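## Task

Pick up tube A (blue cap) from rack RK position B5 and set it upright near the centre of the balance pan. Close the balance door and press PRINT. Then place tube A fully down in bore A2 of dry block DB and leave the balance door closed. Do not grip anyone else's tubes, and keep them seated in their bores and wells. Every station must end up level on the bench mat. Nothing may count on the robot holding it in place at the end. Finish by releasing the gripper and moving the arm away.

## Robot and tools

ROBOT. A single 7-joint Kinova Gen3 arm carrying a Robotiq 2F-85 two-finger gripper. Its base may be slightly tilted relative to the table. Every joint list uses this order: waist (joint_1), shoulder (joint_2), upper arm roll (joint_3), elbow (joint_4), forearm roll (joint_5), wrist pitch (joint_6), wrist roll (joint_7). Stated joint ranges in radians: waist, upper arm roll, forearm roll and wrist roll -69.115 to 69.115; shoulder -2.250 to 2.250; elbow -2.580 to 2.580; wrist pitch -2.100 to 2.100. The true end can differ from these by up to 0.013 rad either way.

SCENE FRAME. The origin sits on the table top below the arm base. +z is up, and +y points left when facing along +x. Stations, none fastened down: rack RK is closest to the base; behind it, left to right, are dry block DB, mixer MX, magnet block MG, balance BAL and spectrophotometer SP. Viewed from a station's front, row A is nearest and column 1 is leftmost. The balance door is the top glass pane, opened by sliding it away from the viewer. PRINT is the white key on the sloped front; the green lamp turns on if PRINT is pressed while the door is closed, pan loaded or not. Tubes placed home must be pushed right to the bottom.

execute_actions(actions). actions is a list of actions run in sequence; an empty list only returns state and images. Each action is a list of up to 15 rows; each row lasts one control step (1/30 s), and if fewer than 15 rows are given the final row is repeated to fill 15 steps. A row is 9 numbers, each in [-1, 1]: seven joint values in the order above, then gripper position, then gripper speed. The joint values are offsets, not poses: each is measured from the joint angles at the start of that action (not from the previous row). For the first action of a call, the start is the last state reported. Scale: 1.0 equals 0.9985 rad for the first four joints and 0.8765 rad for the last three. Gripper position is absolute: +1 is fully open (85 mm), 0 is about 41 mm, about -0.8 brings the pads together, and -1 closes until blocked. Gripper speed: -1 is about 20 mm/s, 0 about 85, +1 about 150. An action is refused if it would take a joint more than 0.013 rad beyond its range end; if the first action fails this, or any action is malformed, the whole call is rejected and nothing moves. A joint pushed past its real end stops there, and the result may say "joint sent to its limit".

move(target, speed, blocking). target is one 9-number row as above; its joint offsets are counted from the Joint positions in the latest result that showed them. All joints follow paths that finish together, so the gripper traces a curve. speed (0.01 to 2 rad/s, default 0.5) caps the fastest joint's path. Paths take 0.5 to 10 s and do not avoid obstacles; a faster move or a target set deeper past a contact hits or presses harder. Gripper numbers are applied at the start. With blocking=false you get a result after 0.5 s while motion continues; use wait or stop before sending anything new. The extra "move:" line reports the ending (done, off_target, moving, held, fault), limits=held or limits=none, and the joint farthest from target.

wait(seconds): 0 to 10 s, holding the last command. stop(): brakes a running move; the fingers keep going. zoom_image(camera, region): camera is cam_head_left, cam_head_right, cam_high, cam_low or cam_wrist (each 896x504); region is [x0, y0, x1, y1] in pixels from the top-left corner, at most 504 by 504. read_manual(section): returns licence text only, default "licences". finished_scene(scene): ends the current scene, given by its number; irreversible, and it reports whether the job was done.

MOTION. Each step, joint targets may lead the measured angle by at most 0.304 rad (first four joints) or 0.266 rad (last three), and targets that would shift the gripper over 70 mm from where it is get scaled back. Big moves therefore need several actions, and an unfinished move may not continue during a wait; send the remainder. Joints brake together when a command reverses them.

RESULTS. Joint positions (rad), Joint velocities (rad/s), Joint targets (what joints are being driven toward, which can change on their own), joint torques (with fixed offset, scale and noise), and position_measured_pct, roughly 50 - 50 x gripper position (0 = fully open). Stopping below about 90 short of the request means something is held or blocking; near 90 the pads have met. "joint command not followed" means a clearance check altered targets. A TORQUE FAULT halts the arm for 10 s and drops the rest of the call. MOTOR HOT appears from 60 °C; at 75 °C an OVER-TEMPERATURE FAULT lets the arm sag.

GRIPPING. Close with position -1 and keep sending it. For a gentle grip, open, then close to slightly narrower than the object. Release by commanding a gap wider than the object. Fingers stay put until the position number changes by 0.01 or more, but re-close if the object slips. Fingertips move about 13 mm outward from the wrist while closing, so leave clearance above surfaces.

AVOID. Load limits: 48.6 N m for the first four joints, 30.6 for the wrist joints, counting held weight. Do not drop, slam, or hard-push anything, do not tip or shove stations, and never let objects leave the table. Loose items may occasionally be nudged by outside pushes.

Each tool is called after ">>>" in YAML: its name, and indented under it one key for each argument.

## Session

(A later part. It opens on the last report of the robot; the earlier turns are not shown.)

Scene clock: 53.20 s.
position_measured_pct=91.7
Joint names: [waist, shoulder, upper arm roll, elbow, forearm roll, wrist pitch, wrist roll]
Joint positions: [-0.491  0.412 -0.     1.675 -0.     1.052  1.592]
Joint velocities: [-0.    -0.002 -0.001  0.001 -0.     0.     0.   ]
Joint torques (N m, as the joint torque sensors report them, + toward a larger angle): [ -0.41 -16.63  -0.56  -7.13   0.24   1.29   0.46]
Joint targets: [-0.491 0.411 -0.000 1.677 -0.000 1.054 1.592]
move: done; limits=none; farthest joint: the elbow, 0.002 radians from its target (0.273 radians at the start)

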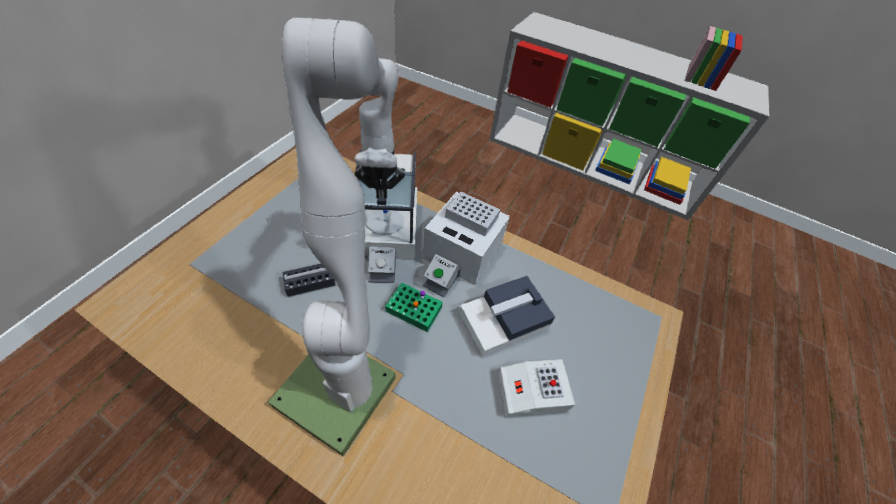

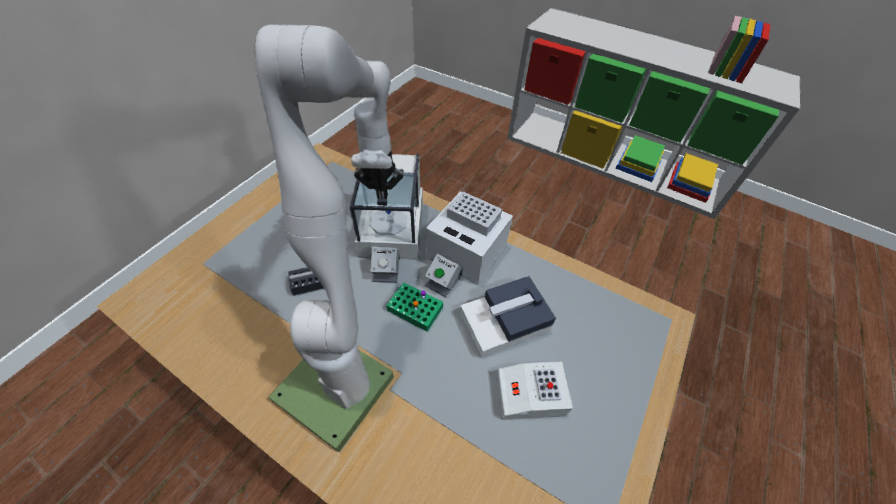

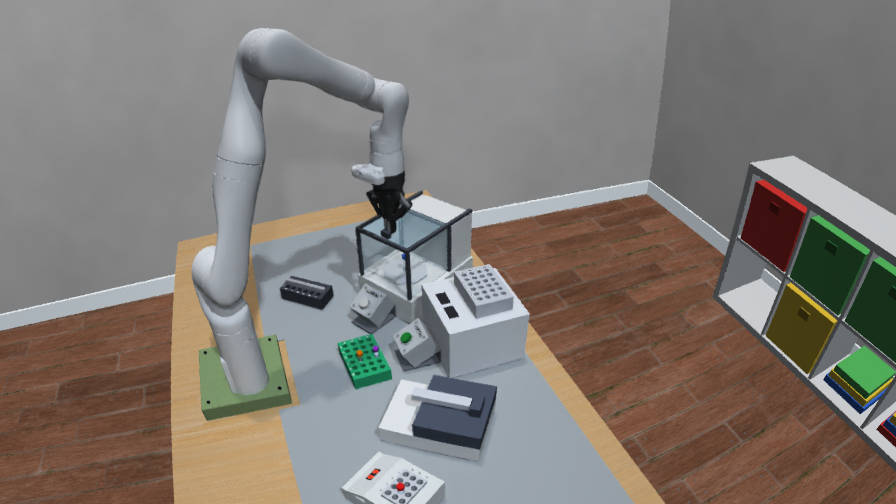

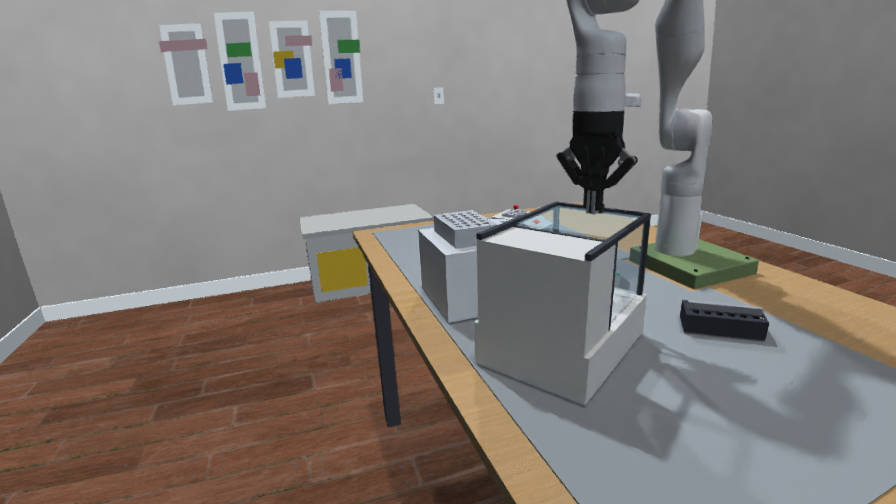

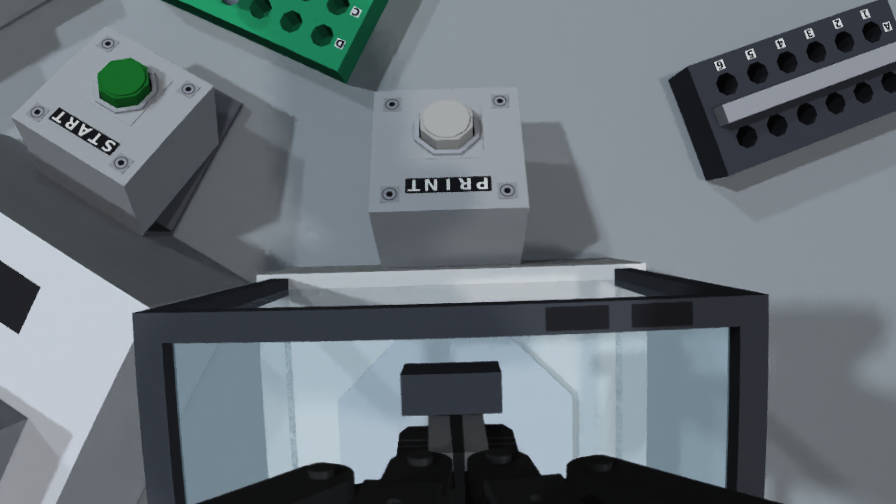

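>>> move:
  target: [0,-0.0207,0,-0.0563,0,0.0907,0,-1,0]
  speed: 0.4

>>> move:
  target: [0.009,-0.1896,0,0.4075,0,-0.2483,0.0112,-1,0]
  speed: 0.8

Scene clock: 54.80 s.
position_measured_pct=91.7
Joint names: [waist, shoulder, upper arm roll, elbow, forearm roll, wrist pitch, wrist roll]
Joint positions: [-0.491  0.391 -0.     1.619 -0.     1.131  1.592]
Joint velocities: [-0.    -0.001 -0.    -0.001 -0.001 -0.002 -0.   ]
Joint torques (N m, as the joint torque sensors report them, + toward a larger angle): [  0.33 -15.46  -0.16  -8.95   0.36   0.61   0.5 ]
Joint targets: [-0.491 0.391 -0.000 1.619 -0.000 1.131 1.592]
move: done; limits=none; farthest joint: the waist, 0.000 radians from its target (0.000 radians at the start)

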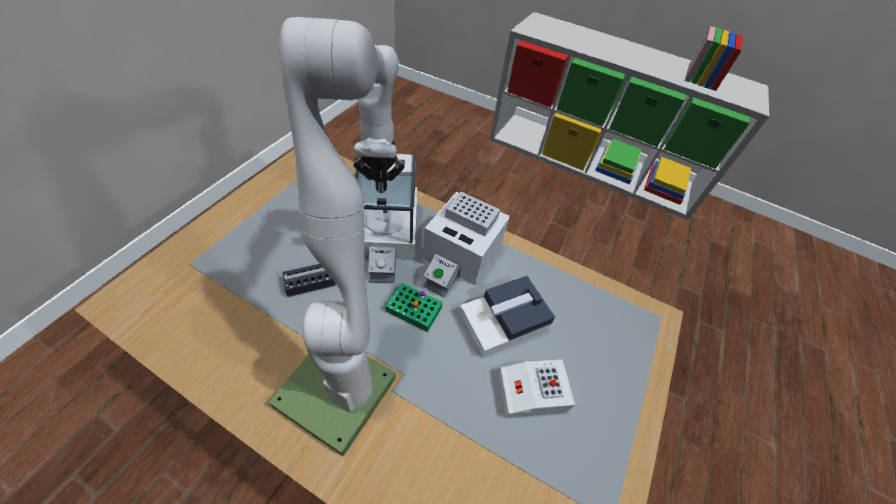

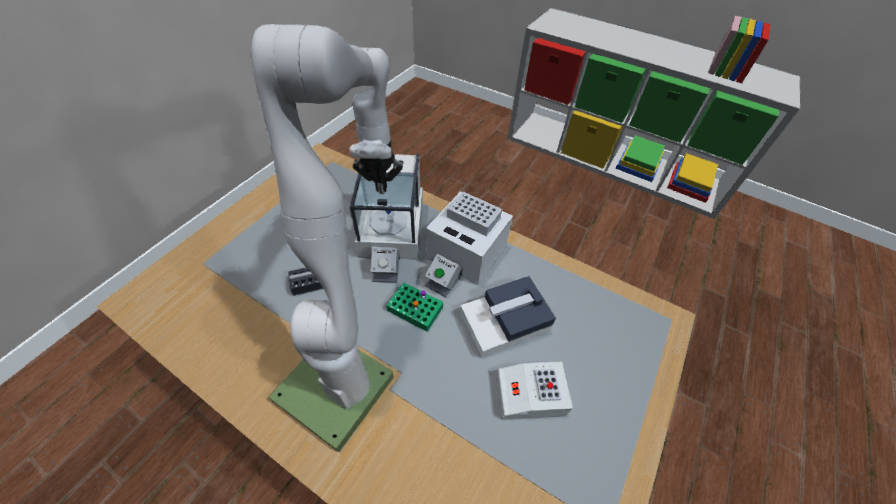

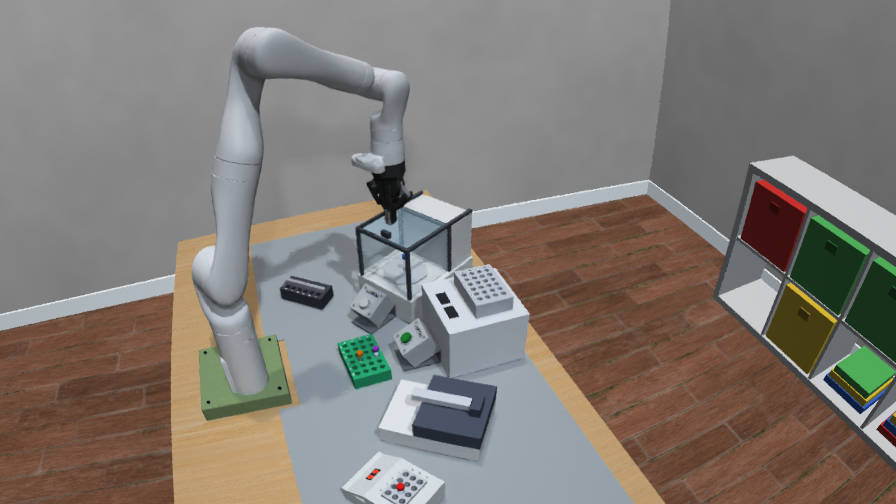

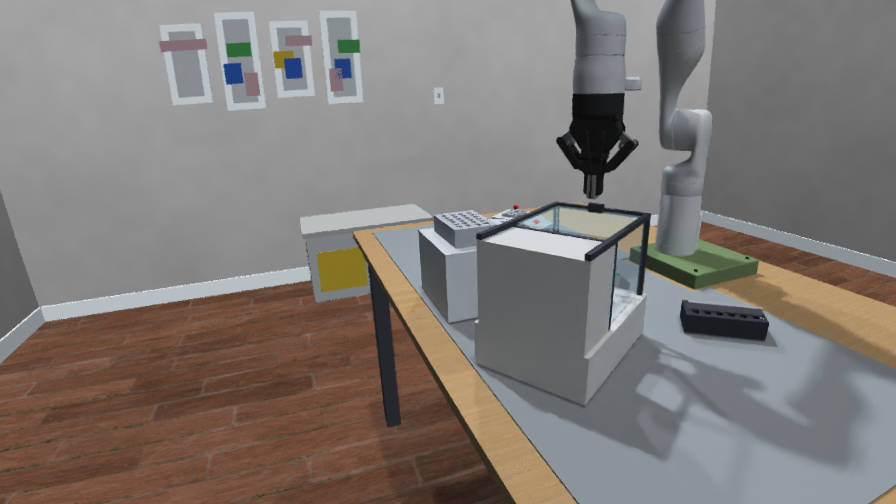

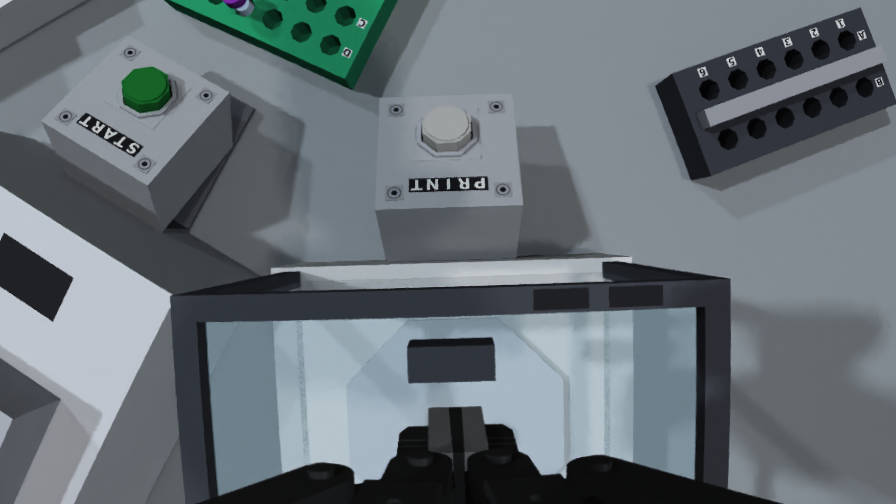

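Scene clock: 55.93 s.
position_measured_pct=91.7
Joint names: [waist, shoulder, upper arm roll, elbow, forearm roll, wrist pitch, wrist roll]
Joint positions: [-0.482  0.202 -0.     2.026 -0.     0.913  1.602]
Joint velocities: [ 0.001 -0.003 -0.     0.001  0.001  0.001 -0.   ]
Joint torques (N m, as the joint torque sensors report them, + toward a larger angle): [ -0.16 -11.64  -0.56  -8.14  -0.03   0.38   0.21]
Joint targets: [-0.482 0.202 -0.000 2.026 -0.000 0.913 1.602]
move: done; limits=none; farthest joint: the waist, 0.000 radians from its target (0.009 radians at the start)

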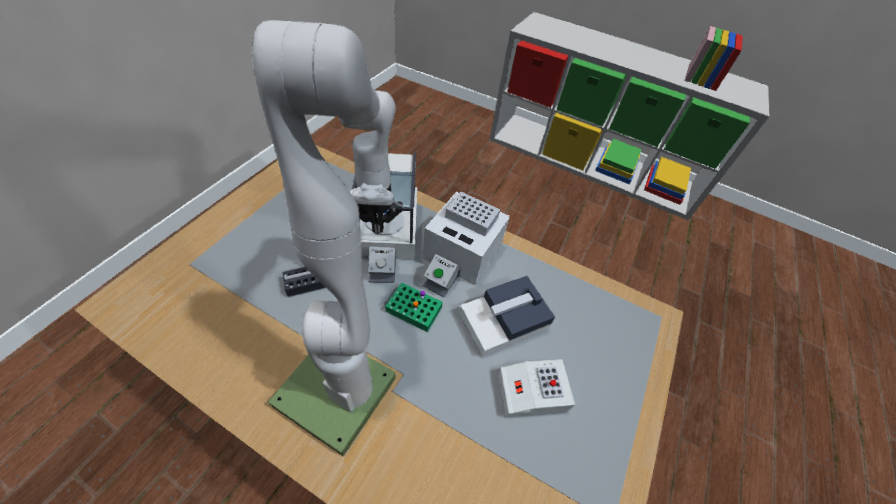

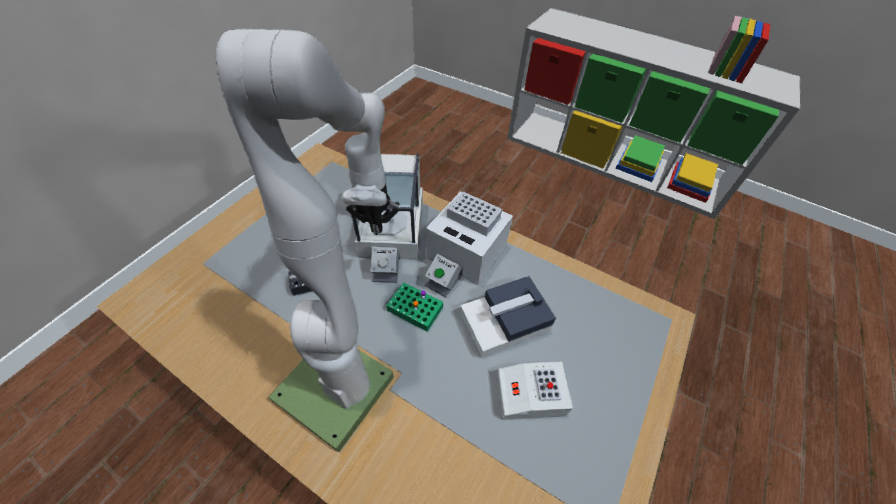

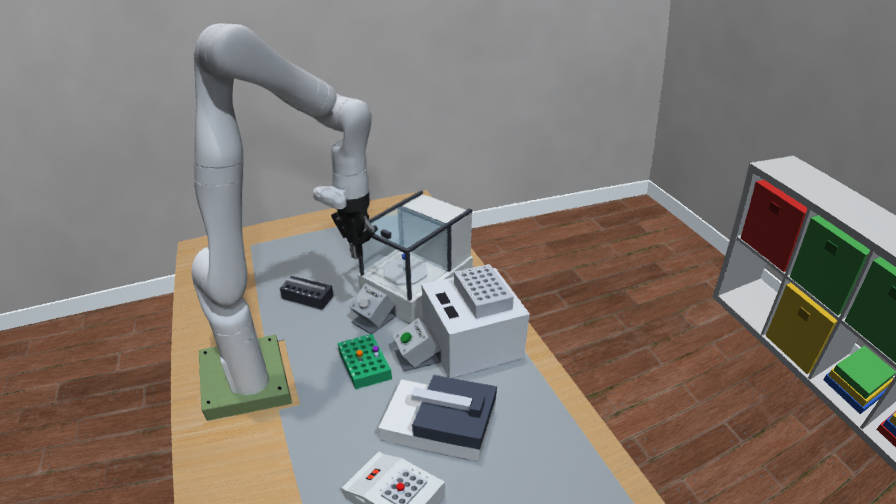

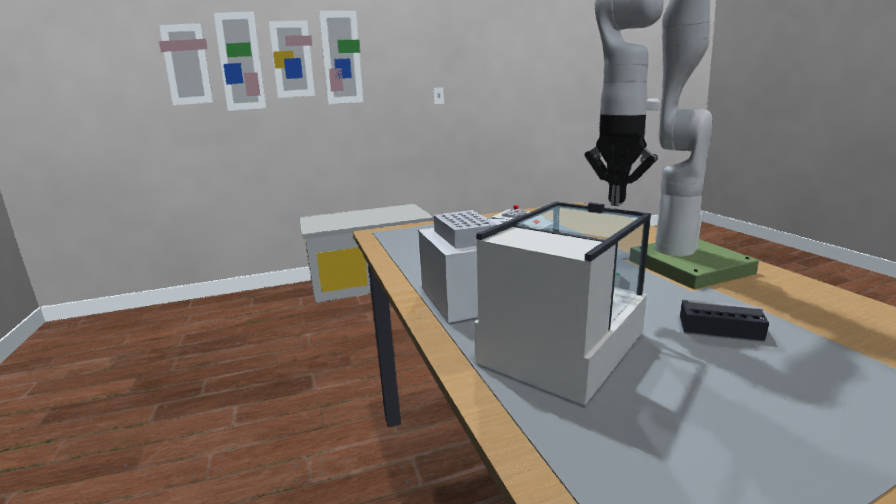

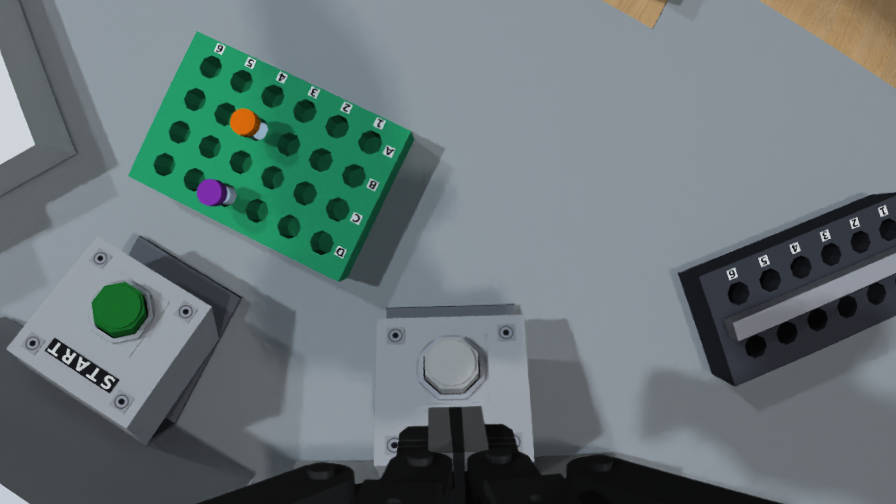

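>>> move:
  target: [0.004,0.2576,0,0.1706,0,-0.4875,0.0046,-1,0]
  speed: 0.7

>>> zoom_image:
  camera: "cam_high"
  region: [320, 260, 420, 340]

Scene clock: 57.40 s.
position_measured_pct=91.7
Joint names: [waist, shoulder, upper arm roll, elbow, forearm roll, wrist pitch, wrist roll]
Joint positions: [-0.478  0.459 -0.     2.196 -0.     0.486  1.606]
Joint velocities: [ 0.002  0.003 -0.     0.    -0.     0.    -0.   ]
Joint torques (N m, as the joint torque sensors report them, + toward a larger angle): [ -0.61 -13.03  -0.4   -5.31   0.03   0.39   0.72]
Joint targets: [-0.478 0.459 -0.000 2.196 -0.000 0.486 1.606]
move: done; limits=none; farthest joint: the waist, 0.000 radians from its target (0.004 radians at the start)

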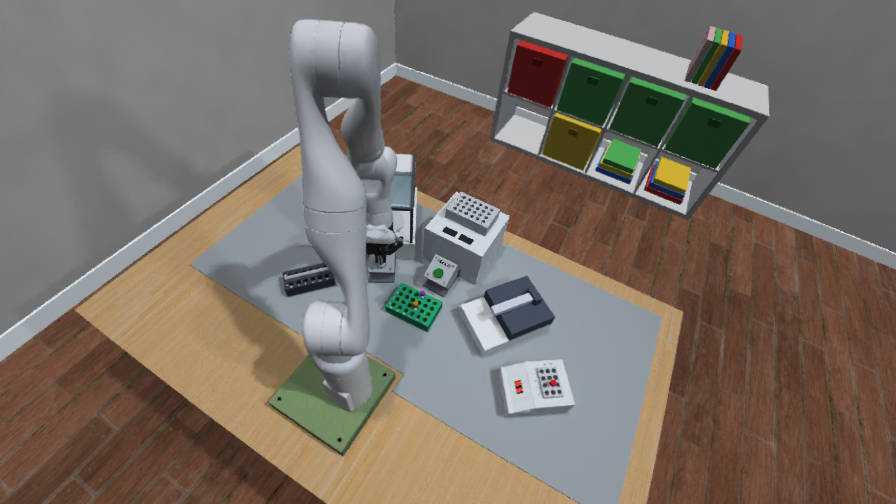

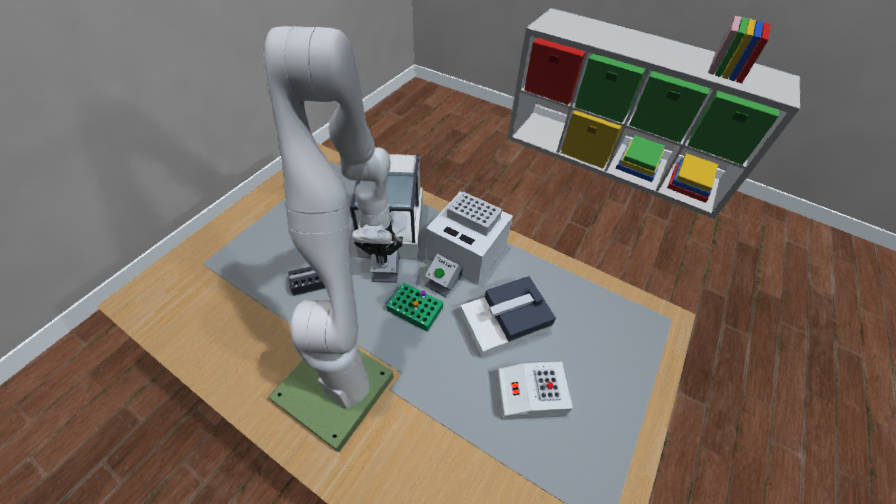

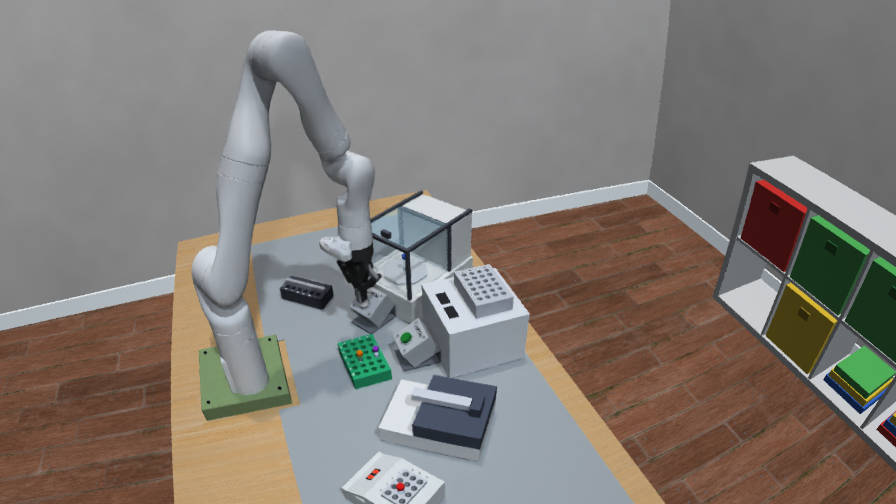

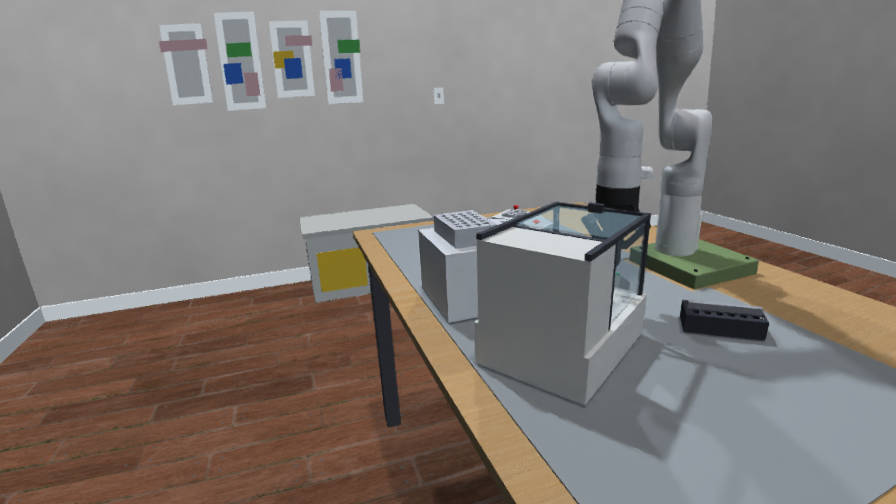

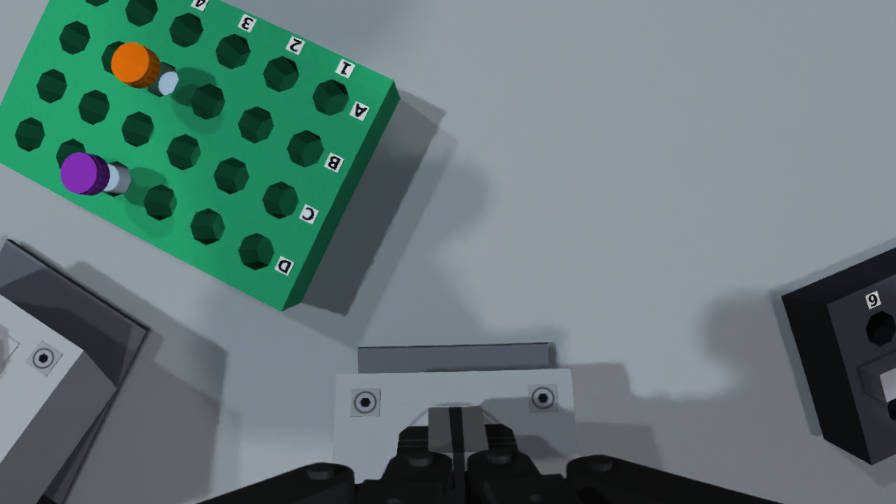

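Region (320, 260, 420, 340) of cam_high's 896x504 image, scaled by 5.040, with more detail than that image has; it fills the top 403 rows of this view, and the rest is white.

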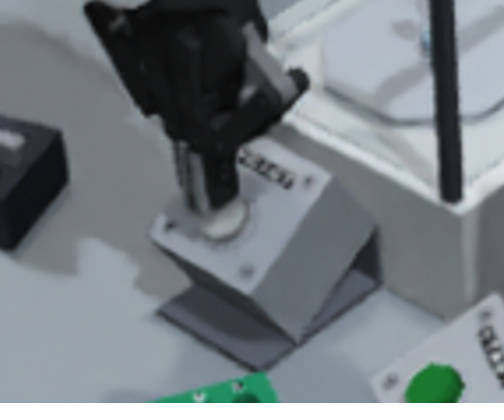

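>>> move:
  target: [0,0.0340,0,0.0114,0,-0.0518,0,-1,0]
  speed: 0.055

>>> zoom_image:
  camera: "cam_low"
  region: [540, 170, 680, 260]

Scene clock: 58.77 s.
position_measured_pct=91.7
Joint names: [waist, shoulder, upper arm roll, elbow, forearm roll, wrist pitch, wrist roll]
Joint positions: [-0.478  0.49  -0.     2.207 -0.     0.442  1.606]
Joint velocities: [ 0.     0.001  0.    -0.001  0.    -0.001 -0.   ]
Joint torques (N m, as the joint torque sensors report them, + toward a larger angle): [ -0.61 -11.33  -0.14  -3.65   0.41   0.16   0.47]
Joint targets: [-0.478 0.493 -0.000 2.207 -0.000 0.441 1.606]
move: done; limits=none; farthest joint: the shoulder, 0.003 radians from its target (0.034 radians at the start)

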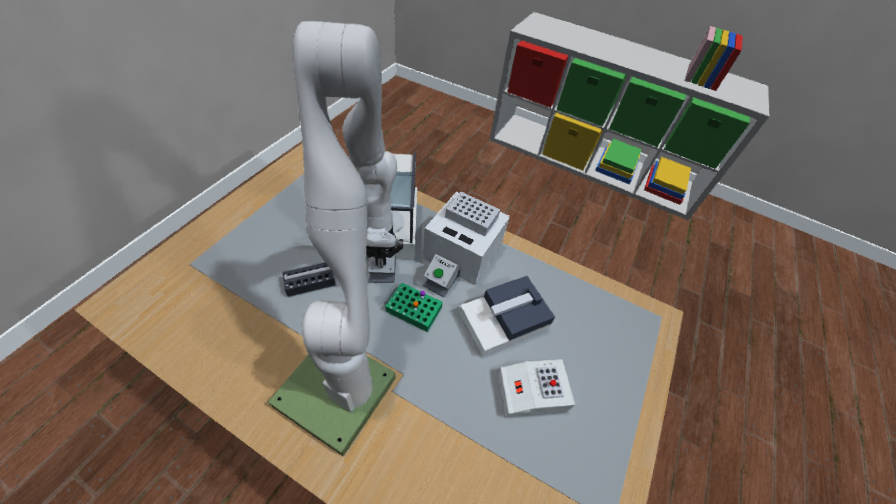

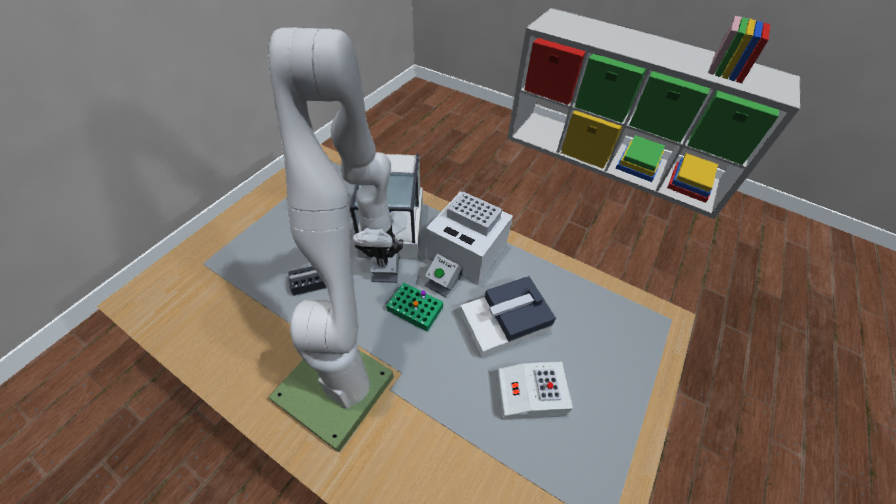

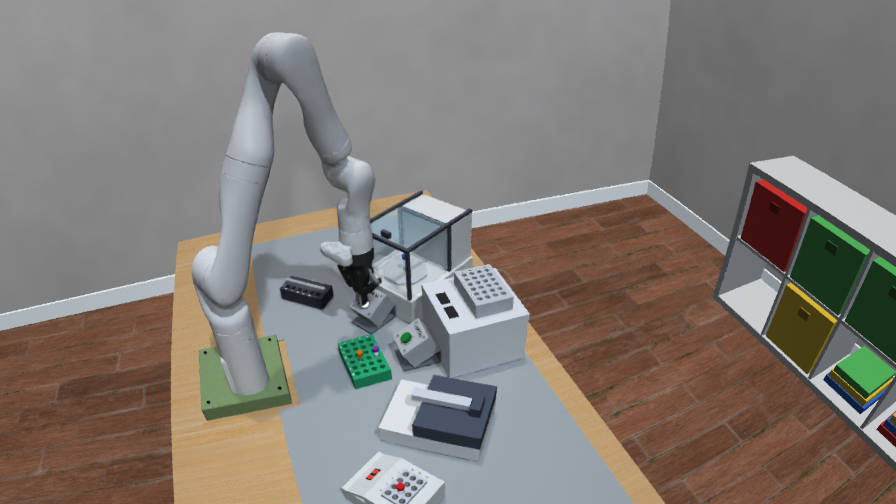

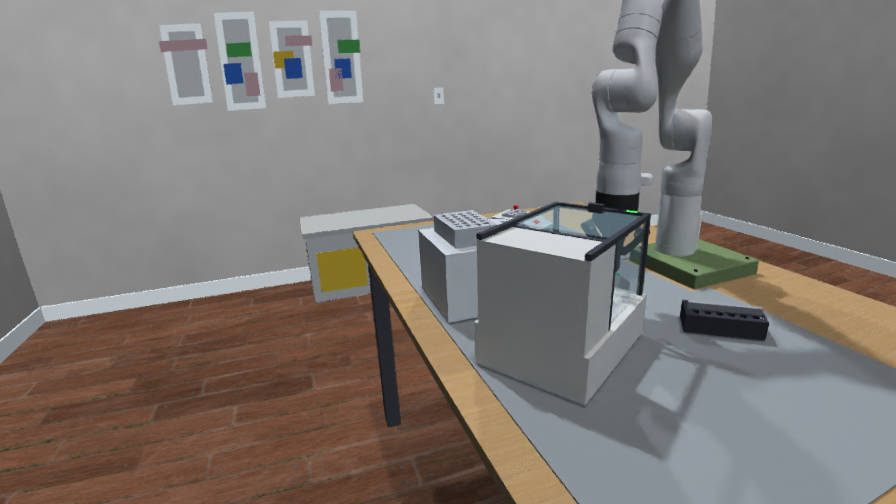

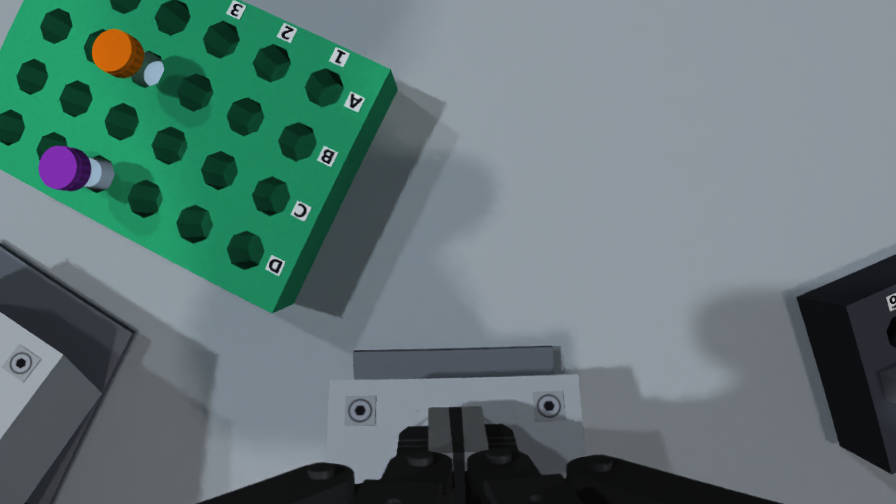

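Region (540, 170, 680, 260) of cam_low's 896x504 image, scaled by 3.600, with more detail than that image has; it fills the top 324 rows of this view, and the rest is white.

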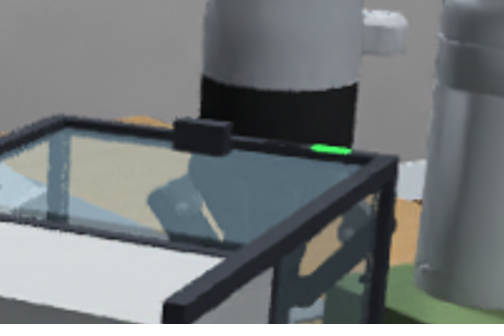

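>>> move:
  target: [-0.0099,-0.2294,0,-0.3156,0,0.6238,-0.0115,-1,0]
  speed: 0.8

>>> move:
  target: [-0.005,0.2008,0,-0.3018,0,0.115,-0.0057,-1,0]
  speed: 0.24

Scene clock: 60.80 s.
position_measured_pct=91.7
Joint names: [waist, shoulder, upper arm roll, elbow, forearm roll, wrist pitch, wrist roll]
Joint positions: [-0.488  0.261 -0.     1.892 -0.     0.988  1.596]
Joint velocities: [-0.001 -0.002 -0.001 -0.001 -0.    -0.001  0.   ]
Joint torques (N m, as the joint torque sensors report them, + toward a larger angle): [  0.12 -13.07  -0.29  -8.04   0.24   0.31   0.66]
Joint targets: [-0.488 0.261 -0.000 1.892 -0.000 0.988 1.596]
move: done; limits=none; farthest joint: the waist, 0.000 radians from its target (0.009 radians at the start)

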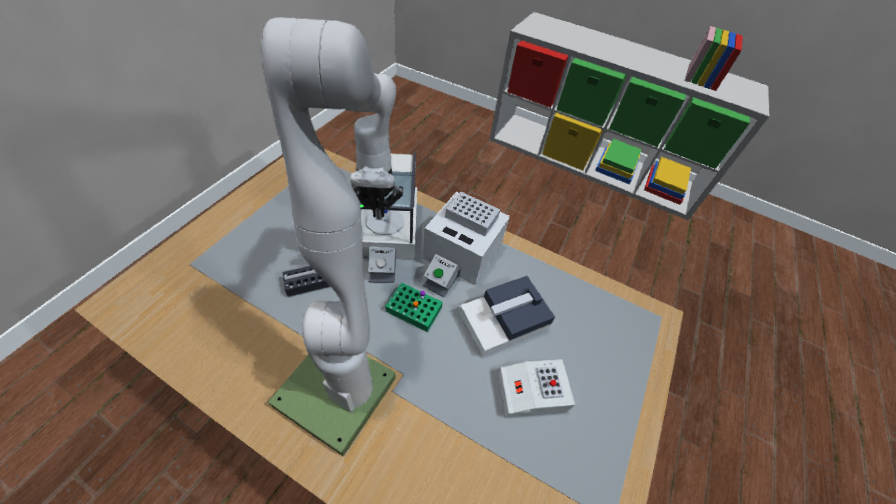

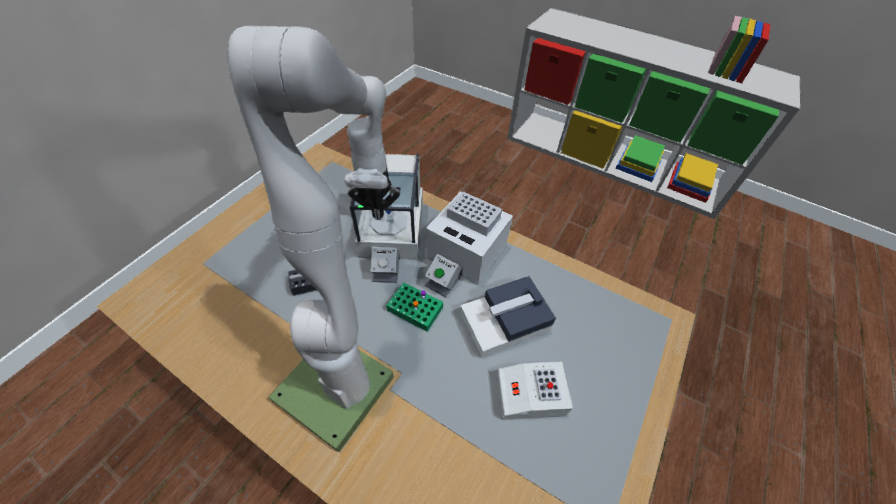

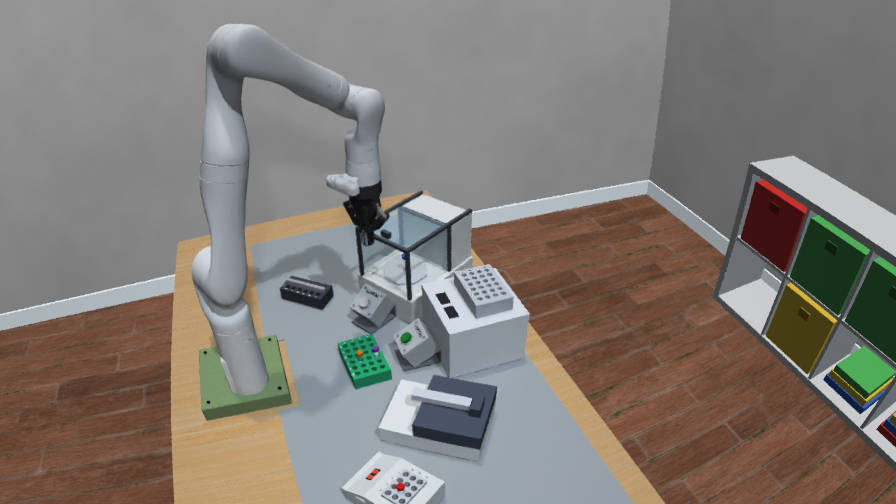

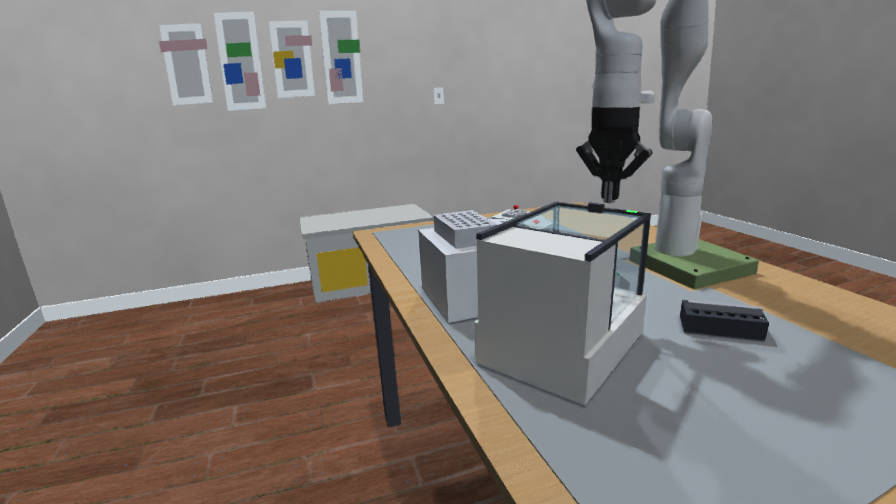

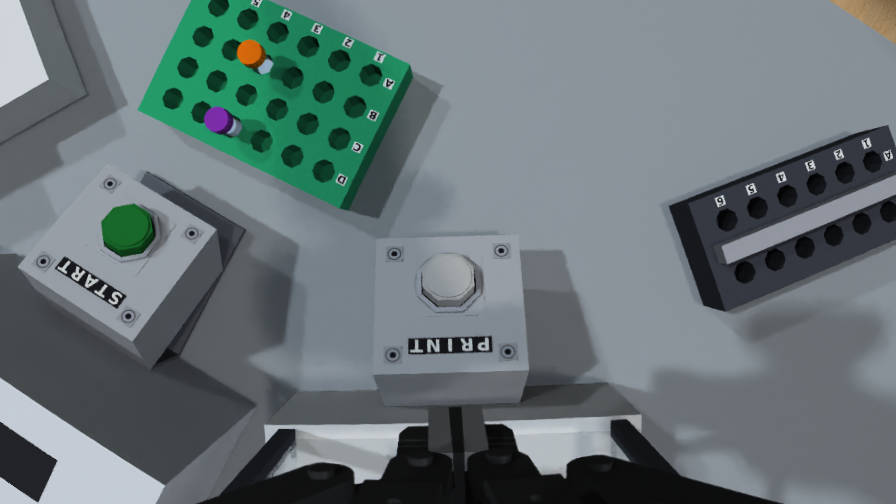

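Scene clock: 62.40 s.
position_measured_pct=91.7
Joint names: [waist, shoulder, upper arm roll, elbow, forearm roll, wrist pitch, wrist roll]
Joint positions: [-0.493  0.461 -0.     1.591 -0.     1.09   1.591]
Joint velocities: [-0.001  0.003 -0.001 -0.002  0.001 -0.002 -0.   ]
Joint torques (N m, as the joint torque sensors report them, + toward a larger angle): [  0.29 -16.55  -0.12  -9.47   0.15   0.11   0.6 ]
Joint targets: [-0.493 0.462 -0.000 1.590 -0.000 1.089 1.591]
move: done; limits=none; farthest joint: the wrist pitch, 0.001 radians from its target (0.100 radians at the start)

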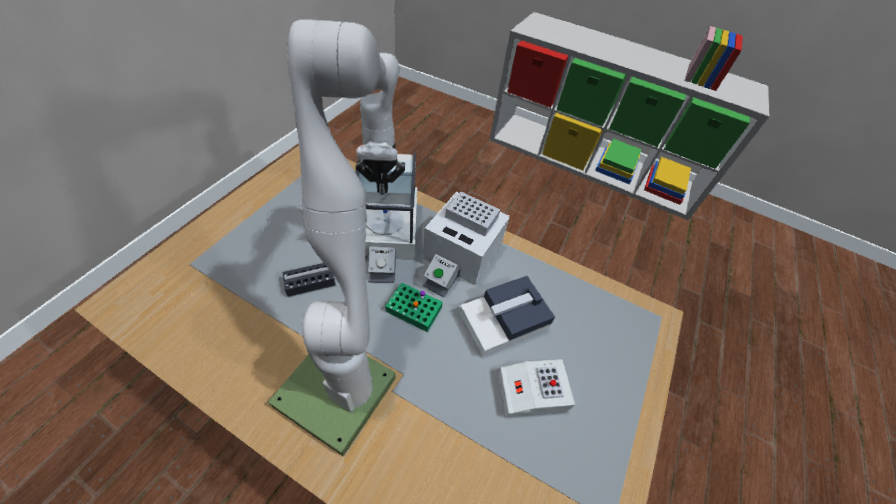

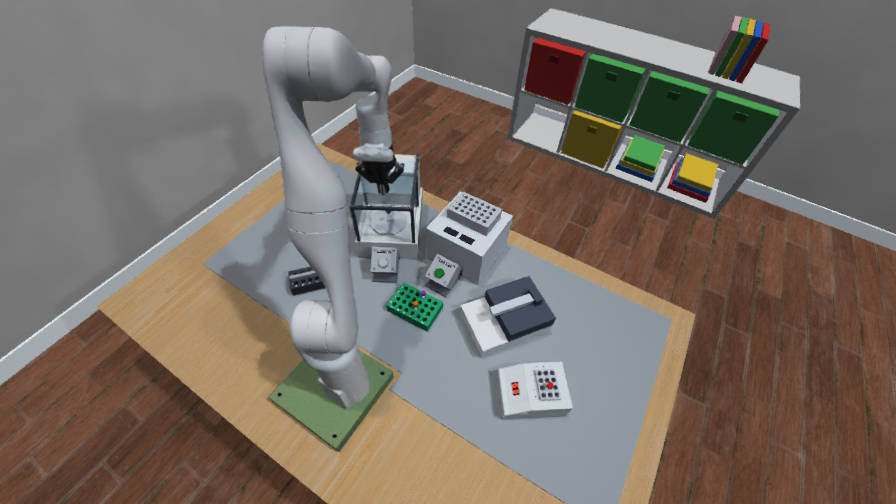

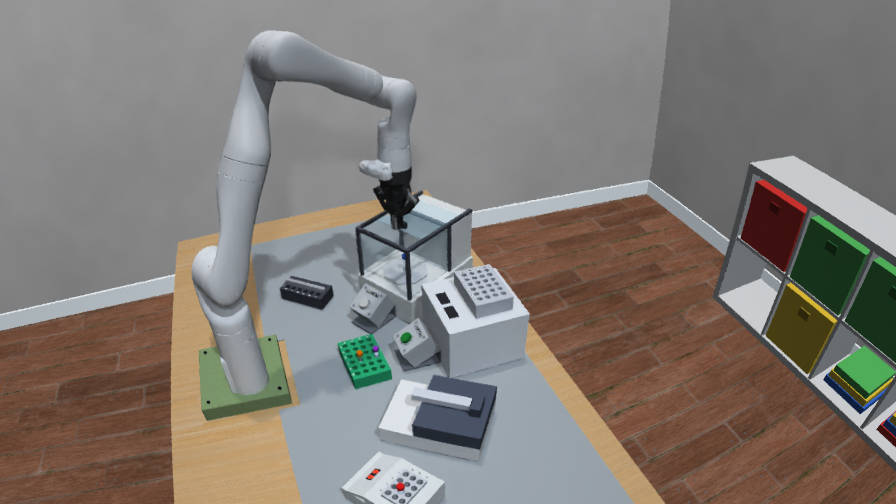

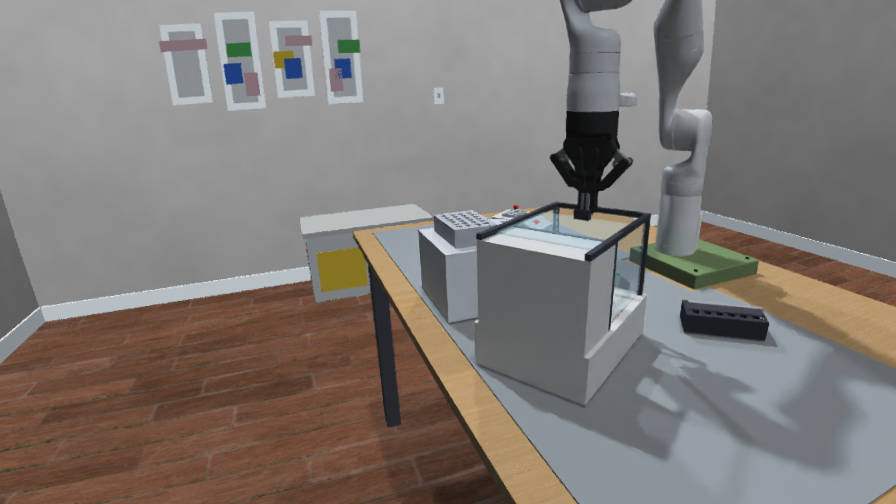

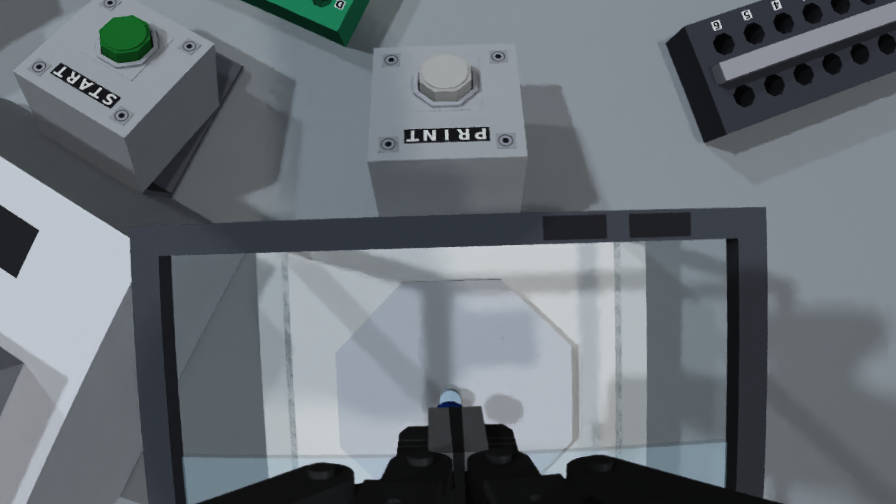

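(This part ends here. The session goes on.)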